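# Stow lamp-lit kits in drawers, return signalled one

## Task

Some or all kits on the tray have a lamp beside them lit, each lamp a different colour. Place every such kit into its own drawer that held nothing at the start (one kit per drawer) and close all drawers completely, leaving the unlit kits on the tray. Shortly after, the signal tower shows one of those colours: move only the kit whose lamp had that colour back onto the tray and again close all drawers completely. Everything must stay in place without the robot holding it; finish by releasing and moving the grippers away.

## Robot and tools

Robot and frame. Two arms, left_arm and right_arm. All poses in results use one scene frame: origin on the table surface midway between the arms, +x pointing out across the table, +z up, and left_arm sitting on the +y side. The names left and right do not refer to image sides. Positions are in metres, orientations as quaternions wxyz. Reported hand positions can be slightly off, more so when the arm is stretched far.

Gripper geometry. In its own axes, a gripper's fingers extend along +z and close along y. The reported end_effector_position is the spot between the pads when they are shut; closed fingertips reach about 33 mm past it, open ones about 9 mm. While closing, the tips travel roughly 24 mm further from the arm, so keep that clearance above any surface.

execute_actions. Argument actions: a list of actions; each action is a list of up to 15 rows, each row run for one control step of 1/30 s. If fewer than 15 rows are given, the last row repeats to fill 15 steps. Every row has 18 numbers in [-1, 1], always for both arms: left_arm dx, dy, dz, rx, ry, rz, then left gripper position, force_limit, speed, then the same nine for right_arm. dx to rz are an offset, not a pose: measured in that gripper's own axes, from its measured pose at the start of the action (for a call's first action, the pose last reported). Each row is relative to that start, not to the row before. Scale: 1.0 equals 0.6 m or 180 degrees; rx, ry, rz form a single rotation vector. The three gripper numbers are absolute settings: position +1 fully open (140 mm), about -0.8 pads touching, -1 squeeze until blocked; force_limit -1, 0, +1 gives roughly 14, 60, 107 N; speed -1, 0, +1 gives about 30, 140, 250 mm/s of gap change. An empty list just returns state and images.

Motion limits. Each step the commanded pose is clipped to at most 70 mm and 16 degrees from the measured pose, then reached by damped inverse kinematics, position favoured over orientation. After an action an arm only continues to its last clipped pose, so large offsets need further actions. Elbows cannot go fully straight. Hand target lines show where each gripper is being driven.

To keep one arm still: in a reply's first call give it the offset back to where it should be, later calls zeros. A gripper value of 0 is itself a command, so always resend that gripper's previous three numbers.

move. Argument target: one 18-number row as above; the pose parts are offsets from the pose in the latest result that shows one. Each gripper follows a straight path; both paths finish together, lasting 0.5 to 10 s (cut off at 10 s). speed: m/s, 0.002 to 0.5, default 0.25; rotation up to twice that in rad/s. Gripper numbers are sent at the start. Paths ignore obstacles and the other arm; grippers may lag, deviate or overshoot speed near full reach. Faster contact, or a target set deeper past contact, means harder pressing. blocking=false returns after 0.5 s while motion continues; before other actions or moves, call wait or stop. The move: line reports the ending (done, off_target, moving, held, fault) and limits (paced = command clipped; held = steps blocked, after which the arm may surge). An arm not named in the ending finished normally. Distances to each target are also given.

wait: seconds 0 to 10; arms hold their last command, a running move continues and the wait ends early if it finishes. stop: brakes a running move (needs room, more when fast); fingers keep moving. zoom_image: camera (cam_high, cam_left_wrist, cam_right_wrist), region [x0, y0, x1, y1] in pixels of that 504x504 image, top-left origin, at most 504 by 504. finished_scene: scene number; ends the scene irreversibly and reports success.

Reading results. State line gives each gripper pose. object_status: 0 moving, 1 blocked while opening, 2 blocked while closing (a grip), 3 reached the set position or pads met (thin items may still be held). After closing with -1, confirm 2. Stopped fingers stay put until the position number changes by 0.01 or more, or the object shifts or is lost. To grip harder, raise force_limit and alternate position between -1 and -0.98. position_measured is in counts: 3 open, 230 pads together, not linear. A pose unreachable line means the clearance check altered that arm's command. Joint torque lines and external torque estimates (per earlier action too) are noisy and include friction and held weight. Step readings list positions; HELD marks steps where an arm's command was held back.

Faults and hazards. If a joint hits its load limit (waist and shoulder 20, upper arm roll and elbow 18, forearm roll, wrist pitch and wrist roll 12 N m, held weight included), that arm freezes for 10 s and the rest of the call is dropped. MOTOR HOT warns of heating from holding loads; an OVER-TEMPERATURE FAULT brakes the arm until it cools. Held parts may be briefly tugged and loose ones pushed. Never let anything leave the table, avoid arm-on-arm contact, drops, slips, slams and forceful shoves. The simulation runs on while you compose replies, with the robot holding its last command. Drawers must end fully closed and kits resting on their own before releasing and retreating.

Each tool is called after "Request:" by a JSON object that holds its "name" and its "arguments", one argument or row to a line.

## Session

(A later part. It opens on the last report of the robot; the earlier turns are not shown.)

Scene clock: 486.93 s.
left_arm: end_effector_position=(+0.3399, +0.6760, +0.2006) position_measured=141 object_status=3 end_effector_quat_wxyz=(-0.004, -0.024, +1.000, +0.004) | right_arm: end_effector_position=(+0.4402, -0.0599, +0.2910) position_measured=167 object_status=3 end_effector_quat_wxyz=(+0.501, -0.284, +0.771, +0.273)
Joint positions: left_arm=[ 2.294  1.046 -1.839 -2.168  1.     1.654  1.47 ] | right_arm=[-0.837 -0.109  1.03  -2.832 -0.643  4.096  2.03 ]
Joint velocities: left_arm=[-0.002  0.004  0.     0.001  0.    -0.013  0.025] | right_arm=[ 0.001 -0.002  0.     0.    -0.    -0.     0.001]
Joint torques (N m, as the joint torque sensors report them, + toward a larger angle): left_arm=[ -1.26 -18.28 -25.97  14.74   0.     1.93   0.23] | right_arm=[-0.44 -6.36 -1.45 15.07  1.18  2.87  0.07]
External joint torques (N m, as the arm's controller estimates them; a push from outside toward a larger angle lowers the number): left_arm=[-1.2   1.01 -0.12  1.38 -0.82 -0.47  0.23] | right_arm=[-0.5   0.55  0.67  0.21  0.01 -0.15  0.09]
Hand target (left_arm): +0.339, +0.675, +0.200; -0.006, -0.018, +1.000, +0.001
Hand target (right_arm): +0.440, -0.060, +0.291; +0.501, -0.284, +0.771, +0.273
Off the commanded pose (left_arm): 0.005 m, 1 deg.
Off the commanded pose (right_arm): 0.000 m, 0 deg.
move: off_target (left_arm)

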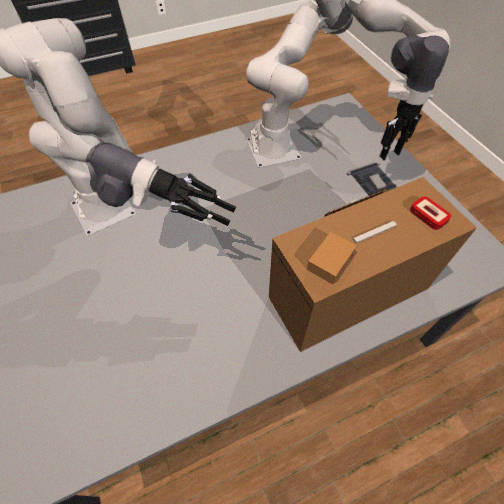

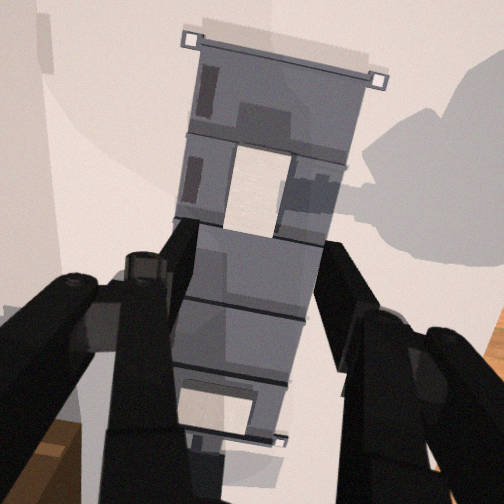

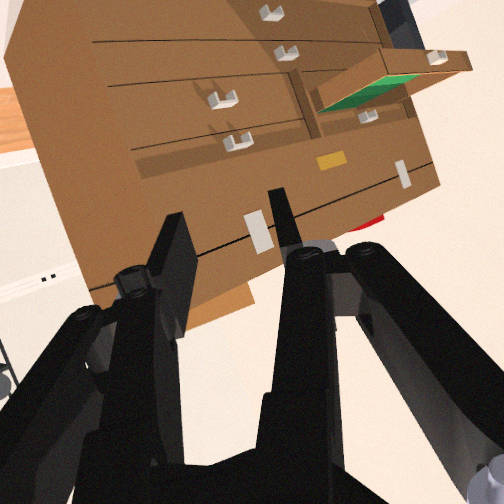

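Request:
{"name": "move", "arguments": {
  "target": [0.009,0.003,0.243,0,0,0,-0.1,0,0,0,0,0,0,0,0,-0.3,0,-0.3],
  "speed": 0.1
}}

Request:
{"name": "move", "arguments": {
  "target": [0,0,0,0,0,0,-1,0,0,0,0,0,0,0,0,-0.3,0,-0.3]
}}

Request:
{"name": "move", "arguments": {
  "target": [0,0,-0.4,0,0,0,-1,0,0,0,0,0,0,0,0,-0.3,0,-0.3],
  "speed": 0.2
}}

Request:
{"name": "move", "arguments": {
  "target": [-0.33,-0.3,0,0,0,0,-1,0,0,0,0,0,0,0,0,-0.3,0,-0.3],
  "speed": 0.2
}}

Scene clock: 491.43 s.
left_arm: end_effector_position=(+0.3322, +0.6784, +0.0543) position_measured=141 object_status=3 end_effector_quat_wxyz=(-0.006, -0.021, +1.000, +0.004) | right_arm: end_effector_position=(+0.4402, -0.0599, +0.2910) position_measured=167 object_status=3 end_effector_quat_wxyz=(+0.501, -0.284, +0.771, +0.273)
Joint positions: left_arm=[ 2.243  1.113 -1.534 -2.293  1.244  1.879  1.406] | right_arm=[-0.837 -0.109  1.03  -2.832 -0.643  4.096  2.03 ]
Joint velocities: left_arm=[ 0.002  0.     0.003 -0.     0.002  0.011 -0.012] | right_arm=[-0.     0.001 -0.    -0.    -0.001 -0.     0.003]
Joint torques (N m, as the joint torque sensors report them, + toward a larger angle): left_arm=[ -1.4  -21.47 -27.07   8.07   1.79   2.67  -0.09] | right_arm=[-0.55 -6.29 -1.31 15.14  1.16  2.87  0.1 ]
External joint torques (N m, as the arm's controller estimates them; a push from outside toward a larger angle lowers the number): left_arm=[-1.58  0.54 -0.41 -1.44  1.01  0.3  -0.09] | right_arm=[-0.56  0.52  0.85  0.34 -0.01 -0.14  0.11]
Hand target (left_arm): +0.334, +0.677, +0.053; -0.005, -0.023, +1.000, +0.005
Hand target (right_arm): +0.440, -0.060, +0.291; +0.501, -0.284, +0.771, +0.273
Off the commanded pose (left_arm): 0.001 m, 0 deg.
Off the commanded pose (right_arm): 0.000 m, 0 deg.
move: done

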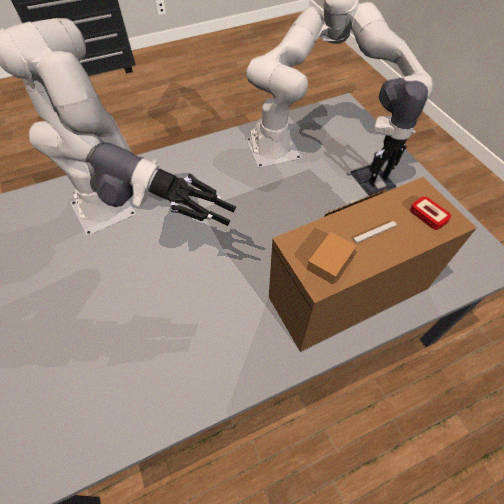

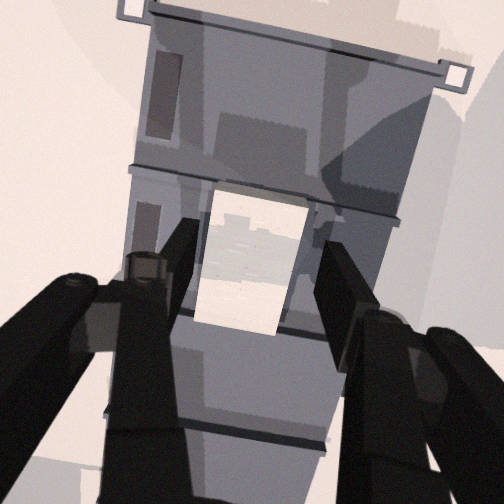

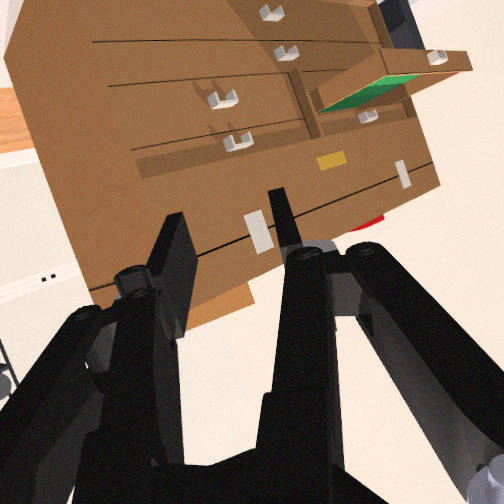

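Scene clock: 491.93 s.
left_arm: end_effector_position=(+0.3325, +0.6784, +0.0546) position_measured=174 object_status=2 end_effector_quat_wxyz=(-0.006, -0.021, +1.000, +0.004) | right_arm: end_effector_position=(+0.4402, -0.0599, +0.2910) position_measured=167 object_status=3 end_effector_quat_wxyz=(+0.501, -0.284, +0.771, +0.273)
Joint positions: left_arm=[ 2.243  1.113 -1.535 -2.293  1.244  1.879  1.405] | right_arm=[-0.837 -0.109  1.03  -2.832 -0.643  4.096  2.03 ]
Joint velocities: left_arm=[-0.001  0.     0.001 -0.     0.001  0.     0.   ] | right_arm=[-0.     0.001  0.002  0.001  0.    -0.     0.   ]
Joint torques (N m, as the joint torque sensors report them, + toward a larger angle): left_arm=[  0.26 -21.12 -27.23   9.67   0.75   2.27  -0.04] | right_arm=[-0.62 -6.36 -1.49 14.99  1.21  2.88  0.05]
External joint torques (N m, as the arm's controller estimates them; a push from outside toward a larger angle lowers the number): left_arm=[ 0.37  0.89 -0.5   0.31 -0.02 -0.11 -0.05] | right_arm=[-0.66  0.52  0.64  0.1   0.03 -0.15  0.07]
Hand target (left_arm): +0.332, +0.678, +0.054; -0.006, -0.021, +1.000, +0.004
Hand target (right_arm): +0.440, -0.060, +0.291; +0.501, -0.284, +0.771, +0.273
Off the commanded pose (left_arm): 0.000 m, 0 deg.
Off the commanded pose (right_arm): 0.000 m, 0 deg.
move: done

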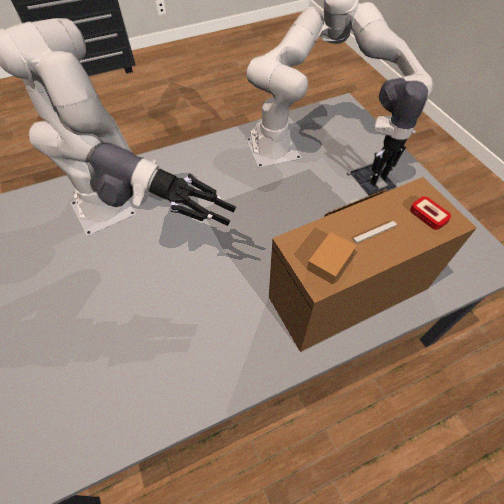

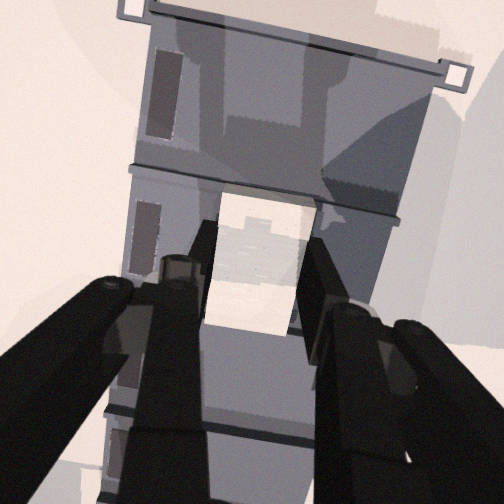

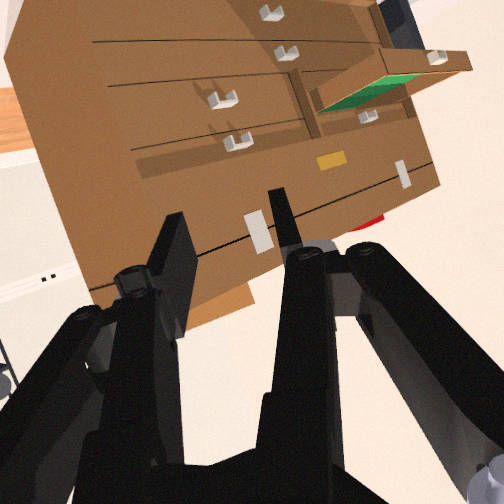

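Scene clock: 493.80 s.
left_arm: end_effector_position=(+0.3338, +0.6805, +0.2950) position_measured=174 object_status=2 end_effector_quat_wxyz=(-0.005, -0.027, +1.000, +0.004) | right_arm: end_effector_position=(+0.4402, -0.0599, +0.2910) position_measured=167 object_status=3 end_effector_quat_wxyz=(+0.501, -0.284, +0.771, +0.273)
Joint positions: left_arm=[ 2.304  0.978 -1.983 -2.011  0.873  1.498  1.526] | right_arm=[-0.837 -0.109  1.03  -2.832 -0.643  4.096  2.03 ]
Joint velocities: left_arm=[-0.003  0.002 -0.     0.001  0.    -0.013  0.011] | right_arm=[-0.001 -0.     0.001 -0.001 -0.    -0.     0.   ]
Joint torques (N m, as the joint torque sensors report them, + toward a larger angle): left_arm=[ -1.6  -17.73 -26.03  16.45  -0.25   1.96   0.26] | right_arm=[-0.61 -6.38 -1.43 15.21  1.18  2.88  0.1 ]
External joint torques (N m, as the arm's controller estimates them; a push from outside toward a larger angle lowers the number): left_arm=[-1.71  0.56 -1.8   1.58 -1.1  -0.43  0.26] | right_arm=[-0.58  0.46  0.77  0.41 -0.01 -0.14  0.12]
Hand target (left_arm): +0.334, +0.679, +0.296; -0.005, -0.023, +1.000, +0.002
Hand target (right_arm): +0.440, -0.060, +0.291; +0.501, -0.284, +0.771, +0.273
Off the commanded pose (left_arm): 0.004 m, 1 deg.
Off the commanded pose (right_arm): 0.000 m, 0 deg.
move: off_target (left_arm)

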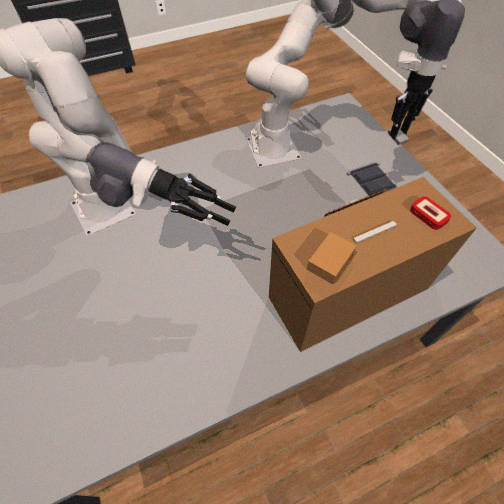

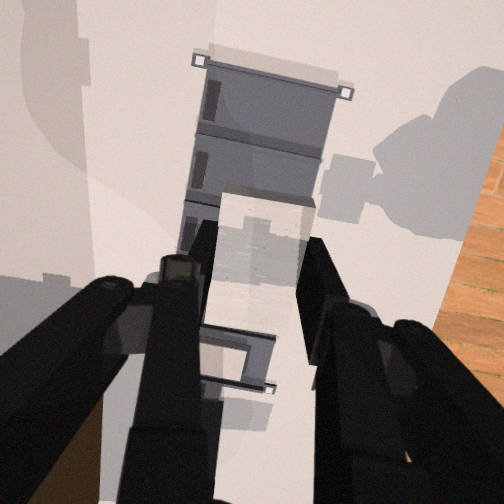

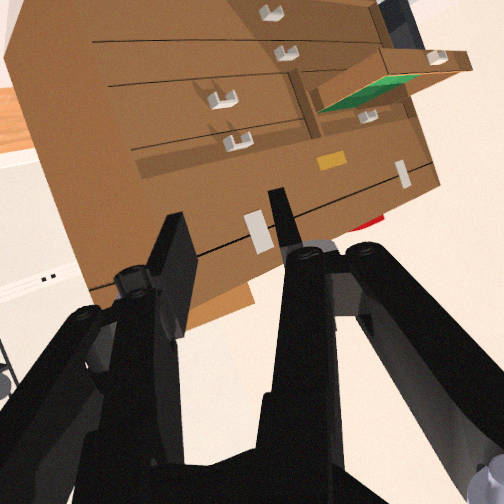

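Scene clock: 495.77 s.
left_arm: end_effector_position=(+0.5407, +0.5064, +0.2885) position_measured=174 object_status=2 end_effector_quat_wxyz=(-0.005, -0.020, +1.000, +0.001) | right_arm: end_effector_position=(+0.4402, -0.0599, +0.2910) position_measured=167 object_status=3 end_effector_quat_wxyz=(+0.501, -0.284, +0.771, +0.273)
Joint positions: left_arm=[ 1.497  0.765 -1.574 -1.619  0.764  1.593  1.288] | right_arm=[-0.837 -0.109  1.03  -2.832 -0.643  4.096  2.03 ]
Joint velocities: left_arm=[-0.005 -0.001  0.     0.002 -0.001 -0.002 -0.019] | right_arm=[-0.     0.    -0.    -0.001  0.     0.     0.001]
Joint torques (N m, as the joint torque sensors report them, + toward a larger angle): left_arm=[ -0.59 -28.66 -22.69  18.66  -0.45   2.05  -0.15] | right_arm=[-0.37 -6.51 -1.4  15.25  1.14  2.9   0.11]
External joint torques (N m, as the arm's controller estimates them; a push from outside toward a larger angle lowers the number): left_arm=[-0.5  -0.56 -0.75  1.52 -1.25 -0.36 -0.15] | right_arm=[-0.35  0.35  0.79  0.41 -0.04 -0.12  0.12]
Hand target (left_arm): +0.541, +0.505, +0.290; -0.006, -0.025, +1.000, -0.000
Hand target (right_arm): +0.440, -0.060, +0.291; +0.501, -0.284, +0.771, +0.273
Off the commanded pose (left_arm): 0.006 m, 1 deg.
Off the commanded pose (right_arm): 0.000 m, 0 deg.
move: off_target (left_arm)

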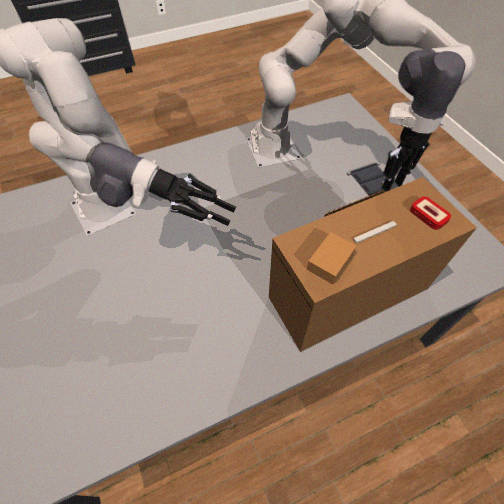

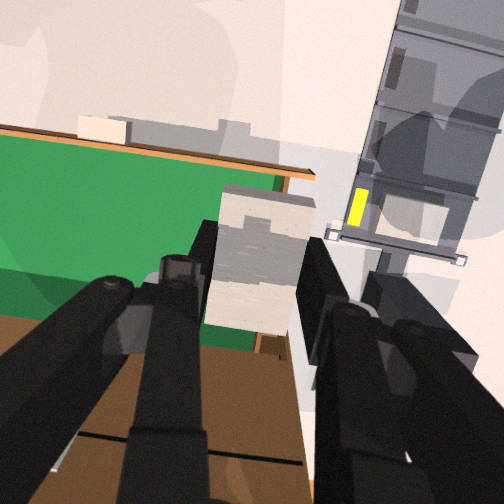

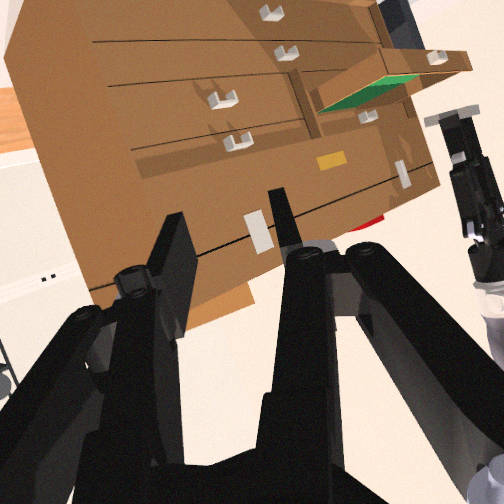

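Request:
{"name": "move", "arguments": {
  "target": [-0.012,-0.045,0.06,0,0,0,-1,0,0,0,0,0,0,0,0,-0.3,0,-0.3],
  "speed": 0.06
}}

Request:
{"name": "move", "arguments": {
  "target": [0,0,0.04,0,0,0,-1,0,0,0,0,0,0,0,0,-0.3,0,-0.3],
  "speed": 0.03
}}

Scene clock: 498.63 s.
left_arm: end_effector_position=(+0.5472, +0.4799, +0.2529) position_measured=174 object_status=2 end_effector_quat_wxyz=(-0.007, -0.017, +1.000, -0.001) | right_arm: end_effector_position=(+0.4402, -0.0599, +0.2910) position_measured=167 object_status=3 end_effector_quat_wxyz=(+0.501, -0.284, +0.771, +0.273)
Joint positions: left_arm=[ 1.457  0.775 -1.528 -1.683  0.774  1.667  1.241] | right_arm=[-0.837 -0.109  1.03  -2.832 -0.643  4.096  2.03 ]
Joint velocities: left_arm=[-0.    -0.     0.004 -0.002  0.     0.013 -0.013] | right_arm=[-0.001 -0.001  0.001  0.     0.    -0.    -0.001]
Joint torques (N m, as the joint torque sensors report them, + toward a larger angle): left_arm=[ -1.41 -28.92 -22.53  15.66   1.36   3.1   -0.02] | right_arm=[-0.57 -6.25 -1.28 15.01  1.18  2.86  0.09]
External joint torques (N m, as the arm's controller estimates them; a push from outside toward a larger angle lowers the number): left_arm=[-1.32 -0.6  -0.24 -1.63  0.58  0.71 -0.02] | right_arm=[-0.58  0.64  0.89  0.18  0.   -0.16  0.11]
Hand target (left_arm): +0.549, +0.479, +0.253; -0.005, -0.019, +1.000, +0.001
Hand target (right_arm): +0.440, -0.060, +0.291; +0.501, -0.284, +0.771, +0.273
Off the commanded pose (left_arm): 0.001 m, 0 deg.
Off the commanded pose (right_arm): 0.000 m, 0 deg.
move: done

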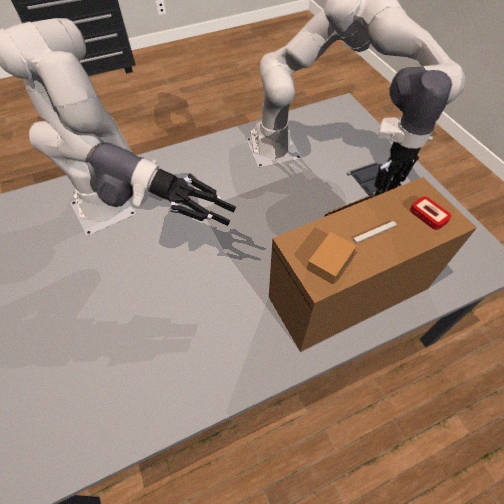

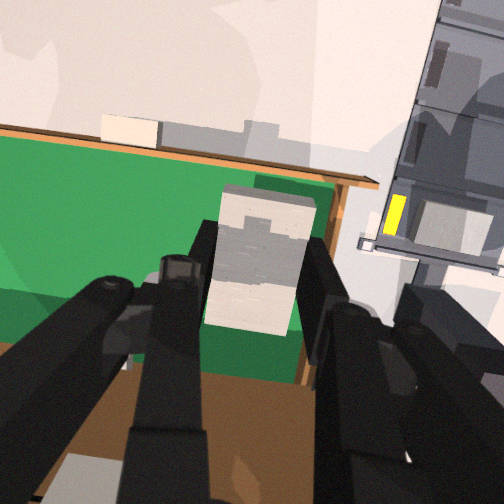

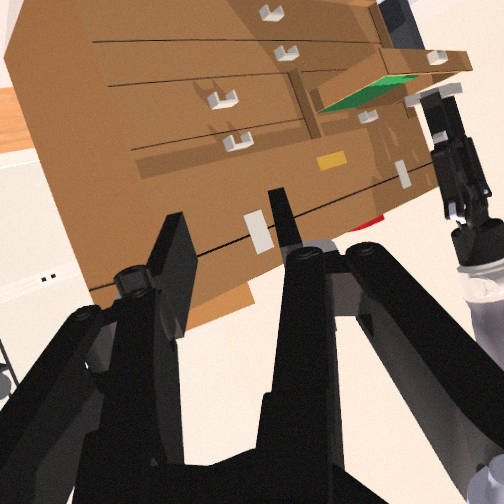

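Scene clock: 499.70 s.
left_arm: end_effector_position=(+0.5458, +0.4777, +0.2296) position_measured=174 object_status=2 end_effector_quat_wxyz=(-0.010, -0.014, +1.000, -0.002) | right_arm: end_effector_position=(+0.4402, -0.0599, +0.2910) position_measured=167 object_status=3 end_effector_quat_wxyz=(+0.501, -0.284, +0.771, +0.273)
Joint positions: left_arm=[ 1.457  0.785 -1.502 -1.725  0.785  1.71   1.235] | right_arm=[-0.837 -0.109  1.03  -2.832 -0.643  4.096  2.03 ]
Joint velocities: left_arm=[-0.    -0.     0.005 -0.002  0.     0.018 -0.002] | right_arm=[ 0.     0.     0.     0.001  0.    -0.001 -0.001]
Joint torques (N m, as the joint torque sensors report them, + toward a larger angle): left_arm=[  1.35 -27.87 -22.87  15.89   1.53   2.76  -0.16] | right_arm=[-0.6  -6.34 -1.34 14.91  1.2   2.91  0.08]
External joint torques (N m, as the arm's controller estimates them; a push from outside toward a larger angle lowers the number): left_arm=[ 1.38  0.47 -0.37 -1.37  0.76  0.38 -0.16] | right_arm=[-0.59  0.57  0.84  0.01  0.02 -0.12  0.1 ]
Hand target (left_arm): +0.547, +0.480, +0.229; -0.007, -0.017, +1.000, -0.001
Hand target (right_arm): +0.440, -0.060, +0.291; +0.501, -0.284, +0.771, +0.273
Off the commanded pose (left_arm): 0.003 m, 0 deg.
Off the commanded pose (right_arm): 0.000 m, 0 deg.
move: done

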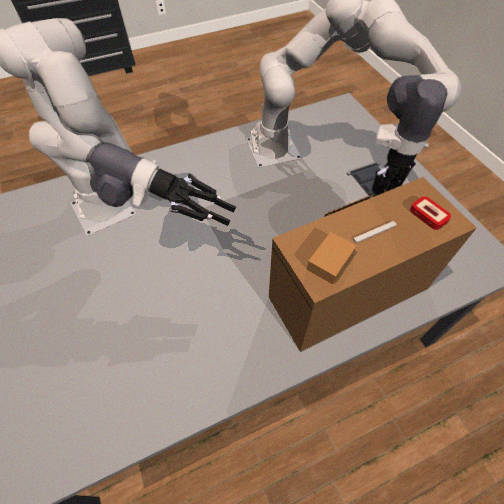

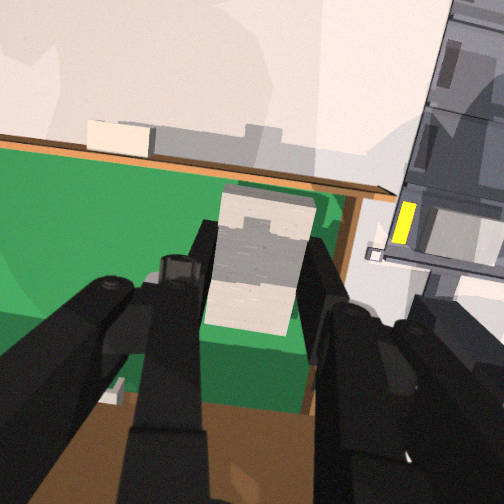

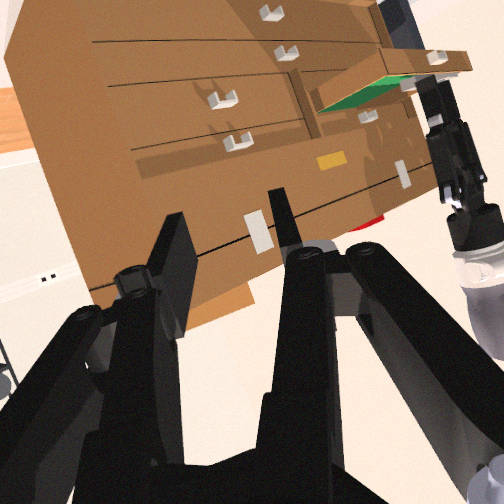

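Request:
{"name": "move", "arguments": {
  "target": [-0.008,-0.013,0.013,0,0,0,-1,0,0,0,0,0,0,0,0,-0.3,0,-0.3],
  "speed": 0.02
}}

Request:
{"name": "move", "arguments": {
  "target": [0,0,0,0,0,0,-0.2,0,-0.3,0,0,0,0,0,0,-0.3,0,-0.3]
}}

Request:
{"name": "move", "arguments": {
  "target": [0.015,0,-0.1,0,0,0,-0.2,0,-0.3,0,0,0,0,0,0,-0.3,0,-0.3],
  "speed": 0.08
}}

Scene clock: 504.20 s.
left_arm: end_effector_position=(+0.5494, +0.4694, +0.2228) position_measured=174 object_status=2 end_effector_quat_wxyz=(-0.011, -0.011, +1.000, -0.002) | right_arm: end_effector_position=(+0.4402, -0.0599, +0.2910) position_measured=167 object_status=3 end_effector_quat_wxyz=(+0.501, -0.284, +0.771, +0.273)
Joint positions: left_arm=[ 1.431  0.786 -1.483 -1.725  0.785  1.723  1.228] | right_arm=[-0.837 -0.109  1.03  -2.832 -0.643  4.096  2.03 ]
Joint velocities: left_arm=[-0.003  0.     0.002  0.001 -0.     0.005 -0.005] | right_arm=[-0.001  0.     0.001  0.002 -0.    -0.     0.   ]
Joint torques (N m, as the joint torque sensors report them, + toward a larger angle): left_arm=[ -0.69 -27.94 -21.54  16.83   1.28   2.77   0.12] | right_arm=[-0.56 -6.43 -1.38 15.23  1.19  2.88  0.09]
External joint torques (N m, as the arm's controller estimates them; a push from outside toward a larger angle lowers the number): left_arm=[-0.67  0.9   0.98 -0.48  0.52  0.39  0.12] | right_arm=[-0.57  0.42  0.79  0.35  0.   -0.15  0.11]
Hand target (left_arm): +0.551, +0.470, +0.222; -0.010, -0.014, +1.000, -0.002
Hand target (right_arm): +0.440, -0.060, +0.291; +0.501, -0.284, +0.771, +0.273
Off the commanded pose (left_arm): 0.002 m, 0 deg.
Off the commanded pose (right_arm): 0.000 m, 0 deg.
move: done

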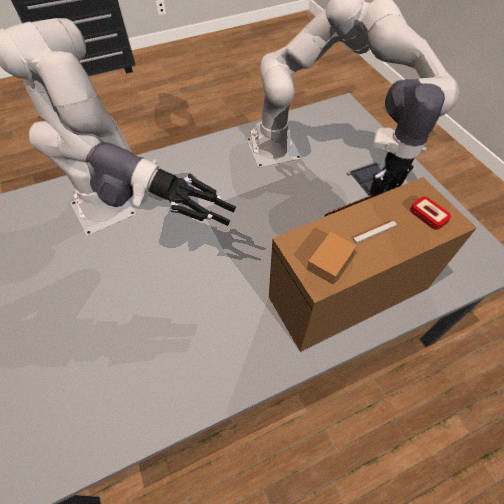

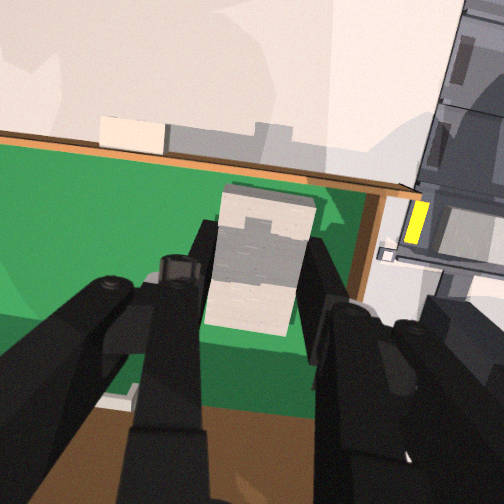

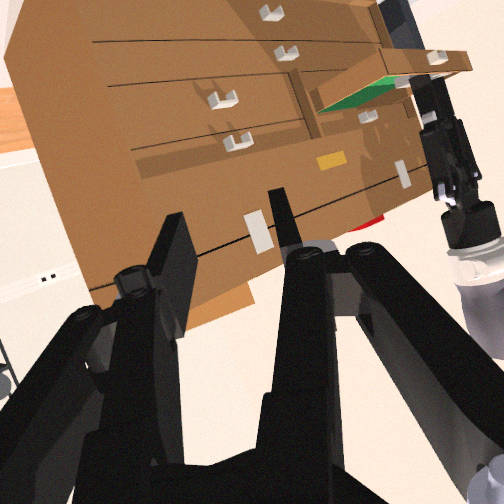

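Scene clock: 504.70 s.
left_arm: end_effector_position=(+0.5494, +0.4694, +0.2228) position_measured=154 object_status=3 end_effector_quat_wxyz=(-0.011, -0.011, +1.000, -0.002) | right_arm: end_effector_position=(+0.4402, -0.0599, +0.2910) position_measured=167 object_status=3 end_effector_quat_wxyz=(+0.501, -0.284, +0.771, +0.273)
Joint positions: left_arm=[ 1.431  0.786 -1.483 -1.725  0.785  1.723  1.228] | right_arm=[-0.837 -0.109  1.03  -2.832 -0.643  4.096  2.03 ]
Joint velocities: left_arm=[ 0.001 -0.001 -0.001  0.001  0.     0.    -0.   ] | right_arm=[ 0.     0.     0.    -0.001  0.001  0.001  0.   ]
Joint torques (N m, as the joint torque sensors report them, + toward a larger angle): left_arm=[  0.56 -28.55 -23.54  17.6    0.72   2.31   0.11] | right_arm=[-0.28 -6.27 -1.26 15.16  1.17  2.88  0.08]
External joint torques (N m, as the arm's controller estimates them; a push from outside toward a larger angle lowers the number): left_arm=[ 0.46  0.27 -1.09  0.22 -0.06 -0.07  0.11] | right_arm=[-0.3   0.59  0.89  0.36  0.   -0.14  0.1 ]
Hand target (left_arm): +0.549, +0.469, +0.223; -0.011, -0.011, +1.000, -0.002
Hand target (right_arm): +0.440, -0.060, +0.291; +0.501, -0.284, +0.771, +0.273
Off the commanded pose (left_arm): 0.000 m, 0 deg.
Off the commanded pose (right_arm): 0.000 m, 0 deg.
move: done

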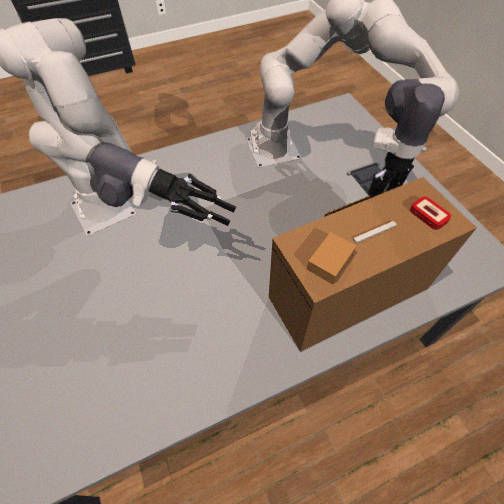

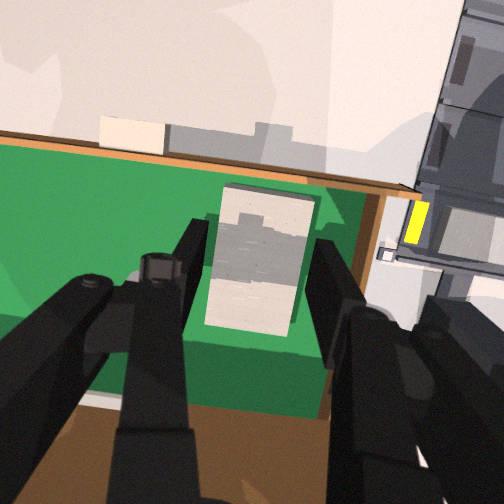

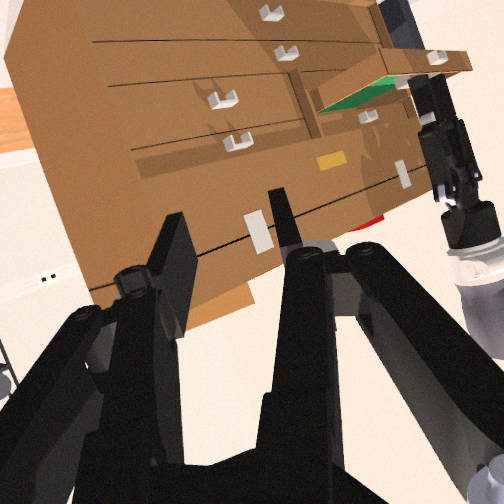

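Scene clock: 505.93 s.
left_arm: end_effector_position=(+0.5426, +0.4696, +0.2822) position_measured=154 object_status=3 end_effector_quat_wxyz=(-0.009, -0.013, +1.000, -0.001) | right_arm: end_effector_position=(+0.4402, -0.0599, +0.2910) position_measured=167 object_status=3 end_effector_quat_wxyz=(+0.501, -0.284, +0.771, +0.273)
Joint positions: left_arm=[ 1.455  0.743 -1.562 -1.646  0.738  1.615  1.25 ] | right_arm=[-0.837 -0.109  1.03  -2.832 -0.643  4.096  2.03 ]
Joint velocities: left_arm=[ 0.001 -0.001 -0.003 -0.001  0.    -0.014  0.005] | right_arm=[ 0.    -0.    -0.001 -0.002  0.001 -0.    -0.   ]
Joint torques (N m, as the joint torque sensors report them, + toward a larger angle): left_arm=[  2.6  -25.38 -23.05  19.14  -0.17   1.93   0.28] | right_arm=[-0.64 -6.35 -1.38 15.03  1.18  2.91  0.07]
External joint torques (N m, as the arm's controller estimates them; a push from outside toward a larger angle lowers the number): left_arm=[ 2.62  1.82 -1.66  1.51 -0.96 -0.45  0.28] | right_arm=[-0.67  0.53  0.77  0.24  0.   -0.11  0.09]
Hand target (left_arm): +0.541, +0.470, +0.283; -0.011, -0.012, +1.000, -0.003
Hand target (right_arm): +0.440, -0.060, +0.291; +0.501, -0.284, +0.771, +0.273
Off the commanded pose (left_arm): 0.001 m, 0 deg.
Off the commanded pose (right_arm): 0.000 m, 0 deg.
move: done

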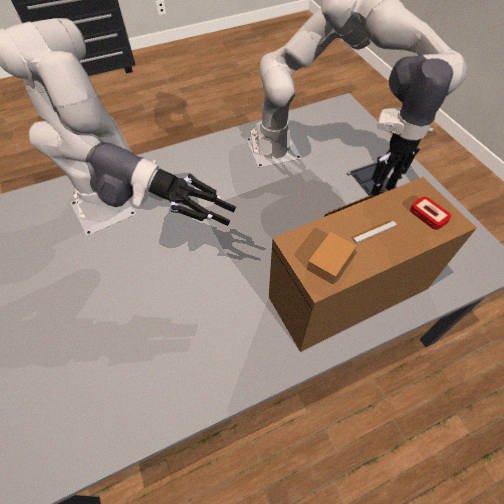

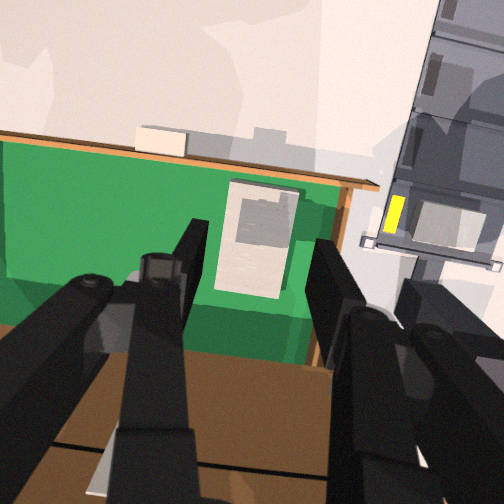

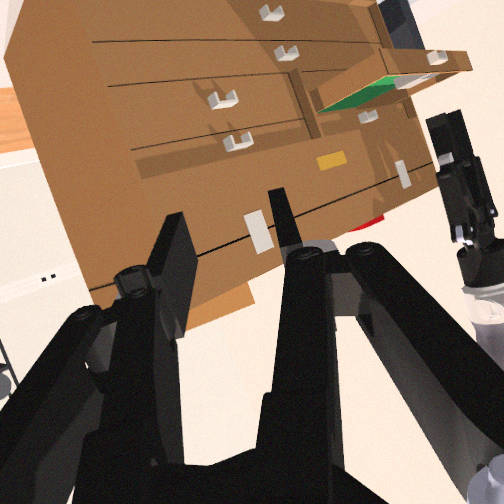

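Request:
{"name": "move", "arguments": {
  "target": [0.19,-0.086,0,0,0,0,-0.15,0,0,0,0,0,0,0,0,-0.3,0,-0.3]
}}

Request:
{"name": "move", "arguments": {
  "target": [-0.02,0,0.12,0,-0.38,0,-0.15,0,0,0,0,0,0,0,0,-0.3,0,-0.3]
}}

Scene clock: 509.43 s.
left_arm: end_effector_position=(+0.4310, +0.4185, +0.2885) position_measured=148 object_status=3 end_effector_quat_wxyz=(-0.006, -0.006, +1.000, +0.002) | right_arm: end_effector_position=(+0.4402, -0.0599, +0.2910) position_measured=167 object_status=3 end_effector_quat_wxyz=(+0.501, -0.284, +0.771, +0.273)
Joint positions: left_arm=[ 1.9    0.76  -1.987 -2.074  0.686  1.663  1.12 ] | right_arm=[-0.837 -0.109  1.03  -2.832 -0.643  4.096  2.03 ]
Joint velocities: left_arm=[-0.    -0.002 -0.002 -0.001  0.002  0.006 -0.028] | right_arm=[-0.002  0.001 -0.001 -0.001  0.001  0.     0.001]
Joint torques (N m, as the joint torque sensors report them, + toward a larger angle): left_arm=[  2.12 -11.83 -21.81  15.94  -0.27   2.69  -0.24] | right_arm=[-0.68 -6.37 -1.42 15.05  1.18  2.87  0.05]
External joint torques (N m, as the arm's controller estimates them; a push from outside toward a larger angle lowers the number): left_arm=[ 2.19 -0.67 -1.77 -2.85 -1.07  0.28 -0.24] | right_arm=[-0.6   0.45  0.83  0.21 -0.02 -0.14  0.07]
Hand target (left_arm): +0.431, +0.417, +0.289; -0.005, -0.012, +1.000, +0.000
Hand target (right_arm): +0.440, -0.060, +0.291; +0.501, -0.284, +0.771, +0.273
Off the commanded pose (left_arm): 0.005 m, 1 deg.
Off the commanded pose (right_arm): 0.000 m, 0 deg.
move: off_target (left_arm)

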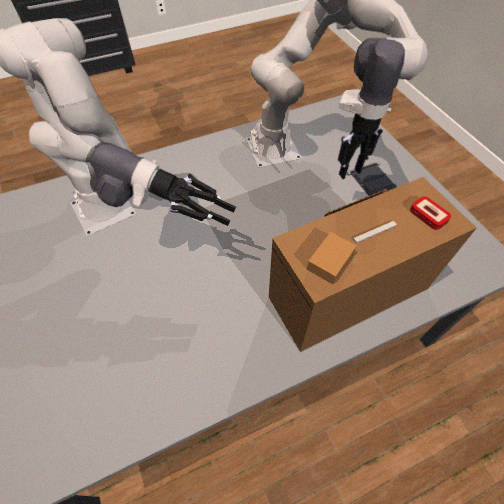

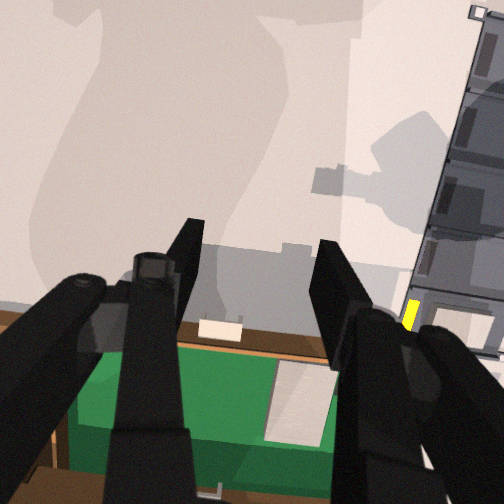

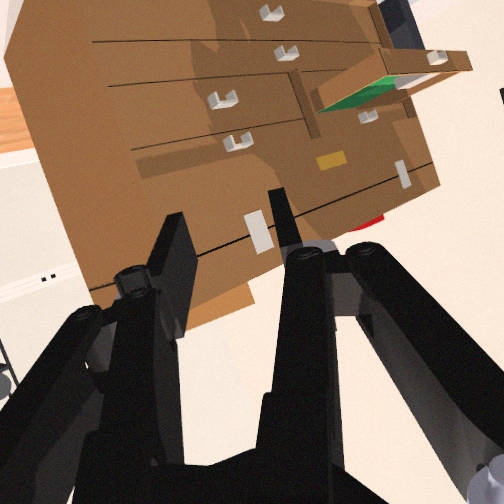

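Scene clock: 512.43 s.
left_arm: end_effector_position=(+0.4428, +0.4267, +0.2140) position_measured=148 object_status=3 end_effector_quat_wxyz=(+0.557, -0.006, +0.831, +0.011) | right_arm: end_effector_position=(+0.4402, -0.0599, +0.2910) position_measured=167 object_status=3 end_effector_quat_wxyz=(+0.501, -0.284, +0.771, +0.273)
Joint positions: left_arm=[ 2.533  1.557 -1.425 -2.983  2.699  2.449  0.461] | right_arm=[-0.837 -0.109  1.03  -2.832 -0.643  4.096  2.03 ]
Joint velocities: left_arm=[ 0.003  0.018  0.015 -0.003  0.032 -0.017 -0.011] | right_arm=[ 0.    -0.001 -0.001  0.001 -0.001 -0.     0.002]
Joint torques (N m, as the joint torque sensors report them, + toward a larger angle): left_arm=[  2.69  -9.76 -16.95  -4.94   1.19   1.54  -0.06] | right_arm=[-0.38 -6.4  -1.49 15.12  1.18  2.88  0.11]
External joint torques (N m, as the arm's controller estimates them; a push from outside toward a larger angle lowers the number): left_arm=[ 2.71  1.47  0.4  -1.73  1.07 -0.38 -0.03] | right_arm=[-0.35  0.49  0.72  0.21 -0.01 -0.15  0.13]
Hand target (left_arm): +0.443, +0.428, +0.214; +0.558, -0.010, +0.830, +0.012
Hand target (right_arm): +0.440, -0.060, +0.291; +0.501, -0.284, +0.771, +0.273
Off the commanded pose (left_arm): 0.008 m, 1 deg.
Off the commanded pose (right_arm): 0.000 m, 0 deg.
move: off_target (left_arm)

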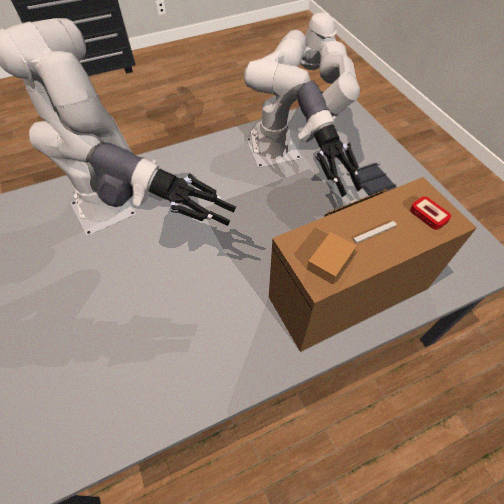

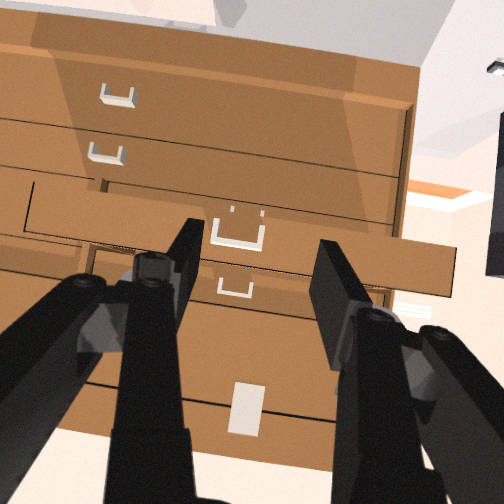

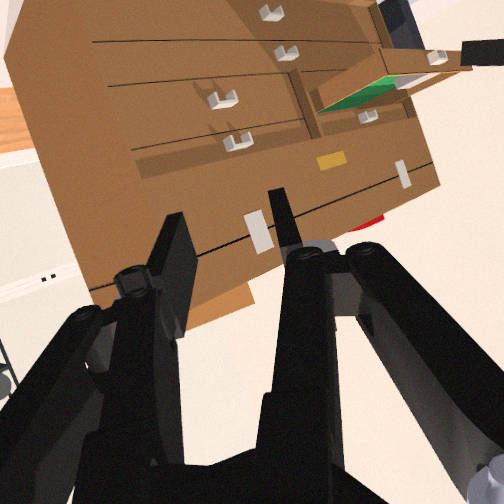

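Request:
{"name": "move", "arguments": {
  "target": [-0.0075,-0.017,0.049,0,0,0,-0.15,0,0,0,0,0,0,0,0,-0.3,0,-0.3],
  "speed": 0.04
}}

Request:
{"name": "move", "arguments": {
  "target": [-0.08,-0.006,0.195,0,0,0,-0.15,0,0,0,0,0,0,0,0,-0.3,0,-0.3],
  "speed": 0.07
}}

Scene clock: 515.33 s.
left_arm: end_effector_position=(+0.4711, +0.4146, +0.2078) position_measured=148 object_status=3 end_effector_quat_wxyz=(+0.557, -0.005, +0.830, +0.009) | right_arm: end_effector_position=(+0.4402, -0.0599, +0.2910) position_measured=167 object_status=3 end_effector_quat_wxyz=(+0.501, -0.284, +0.771, +0.273)
Joint positions: left_arm=[ 2.384  1.606 -1.41  -2.921  2.738  2.361  0.435] | right_arm=[-0.837 -0.109  1.03  -2.832 -0.643  4.096  2.03 ]
Joint velocities: left_arm=[-0.001  0.005  0.001 -0.001  0.001 -0.015 -0.004] | right_arm=[-0.001  0.     0.001  0.     0.001 -0.001  0.002]
Joint torques (N m, as the joint torque sensors report them, + toward a larger angle): left_arm=[ -1.49 -10.68 -18.56  -2.68   1.26   1.51  -0.09] | right_arm=[-0.53 -6.33 -1.45 14.93  1.19  2.9   0.1 ]
External joint torques (N m, as the arm's controller estimates them; a push from outside toward a larger angle lowers the number): left_arm=[-1.51  1.05  0.37  1.39  0.9  -0.38 -0.07] | right_arm=[-0.52  0.52  0.74  0.07  0.   -0.12  0.12]
Hand target (left_arm): +0.472, +0.416, +0.207; +0.557, -0.008, +0.830, +0.010
Hand target (right_arm): +0.440, -0.060, +0.291; +0.501, -0.284, +0.771, +0.273
Off the commanded pose (left_arm): 0.003 m, 0 deg.
Off the commanded pose (right_arm): 0.000 m, 0 deg.
move: done

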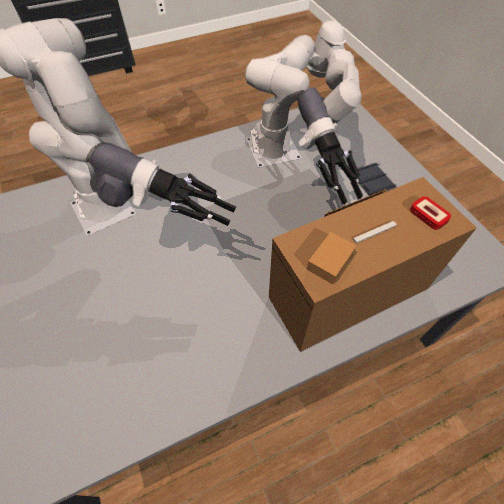

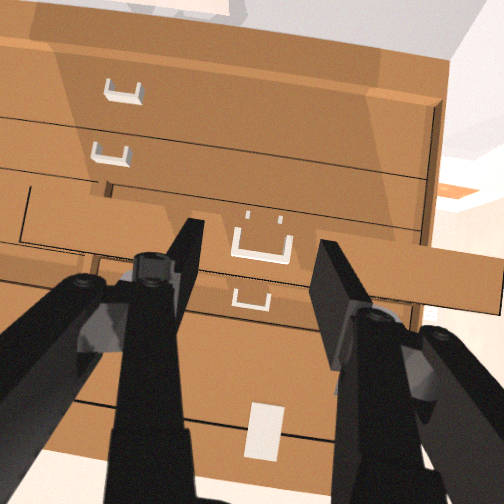

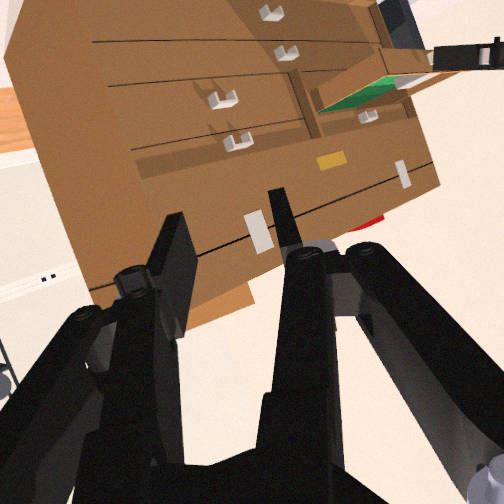

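Scene clock: 517.50 s.
left_arm: end_effector_position=(+0.5969, +0.4099, +0.2066) position_measured=148 object_status=3 end_effector_quat_wxyz=(+0.558, -0.007, +0.830, +0.007) | right_arm: end_effector_position=(+0.4402, -0.0599, +0.2910) position_measured=167 object_status=3 end_effector_quat_wxyz=(+0.501, -0.284, +0.771, +0.273)
Joint positions: left_arm=[ 1.937  1.699 -1.474 -2.565  2.73   2.256  0.428] | right_arm=[-0.837 -0.109  1.03  -2.832 -0.643  4.096  2.03 ]
Joint velocities: left_arm=[-0.001 -0.001 -0.001  0.001 -0.002  0.001  0.   ] | right_arm=[ 0.     0.001  0.    -0.    -0.    -0.    -0.002]
Joint torques (N m, as the joint torque sensors report them, + toward a larger angle): left_arm=[ -1.99 -15.33 -28.57  -2.74  -0.51   1.59   0.11] | right_arm=[-0.49 -6.51 -1.32 15.14  1.19  2.86  0.11]
External joint torques (N m, as the arm's controller estimates them; a push from outside toward a larger angle lowers the number): left_arm=[-2.12  1.6  -2.36  1.22 -1.17 -0.26  0.14] | right_arm=[-0.48  0.34  0.87  0.31  0.01 -0.16  0.13]
Hand target (left_arm): +0.598, +0.410, +0.206; +0.557, -0.008, +0.831, +0.006
Hand target (right_arm): +0.440, -0.060, +0.291; +0.501, -0.284, +0.771, +0.273
Off the commanded pose (left_arm): 0.004 m, 0 deg.
Off the commanded pose (right_arm): 0.000 m, 0 deg.
move: off_target (left_arm)

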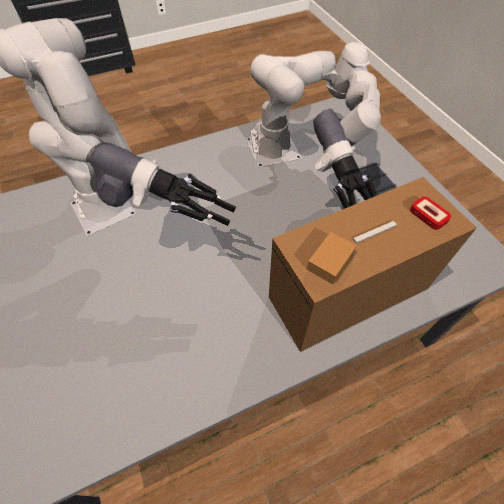

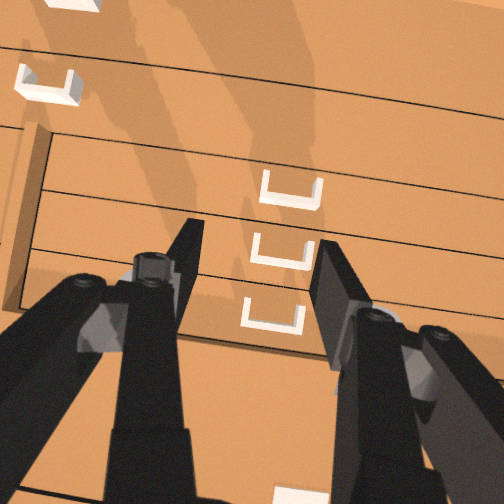

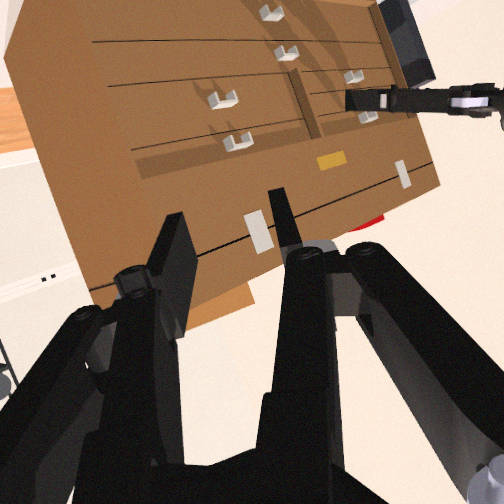

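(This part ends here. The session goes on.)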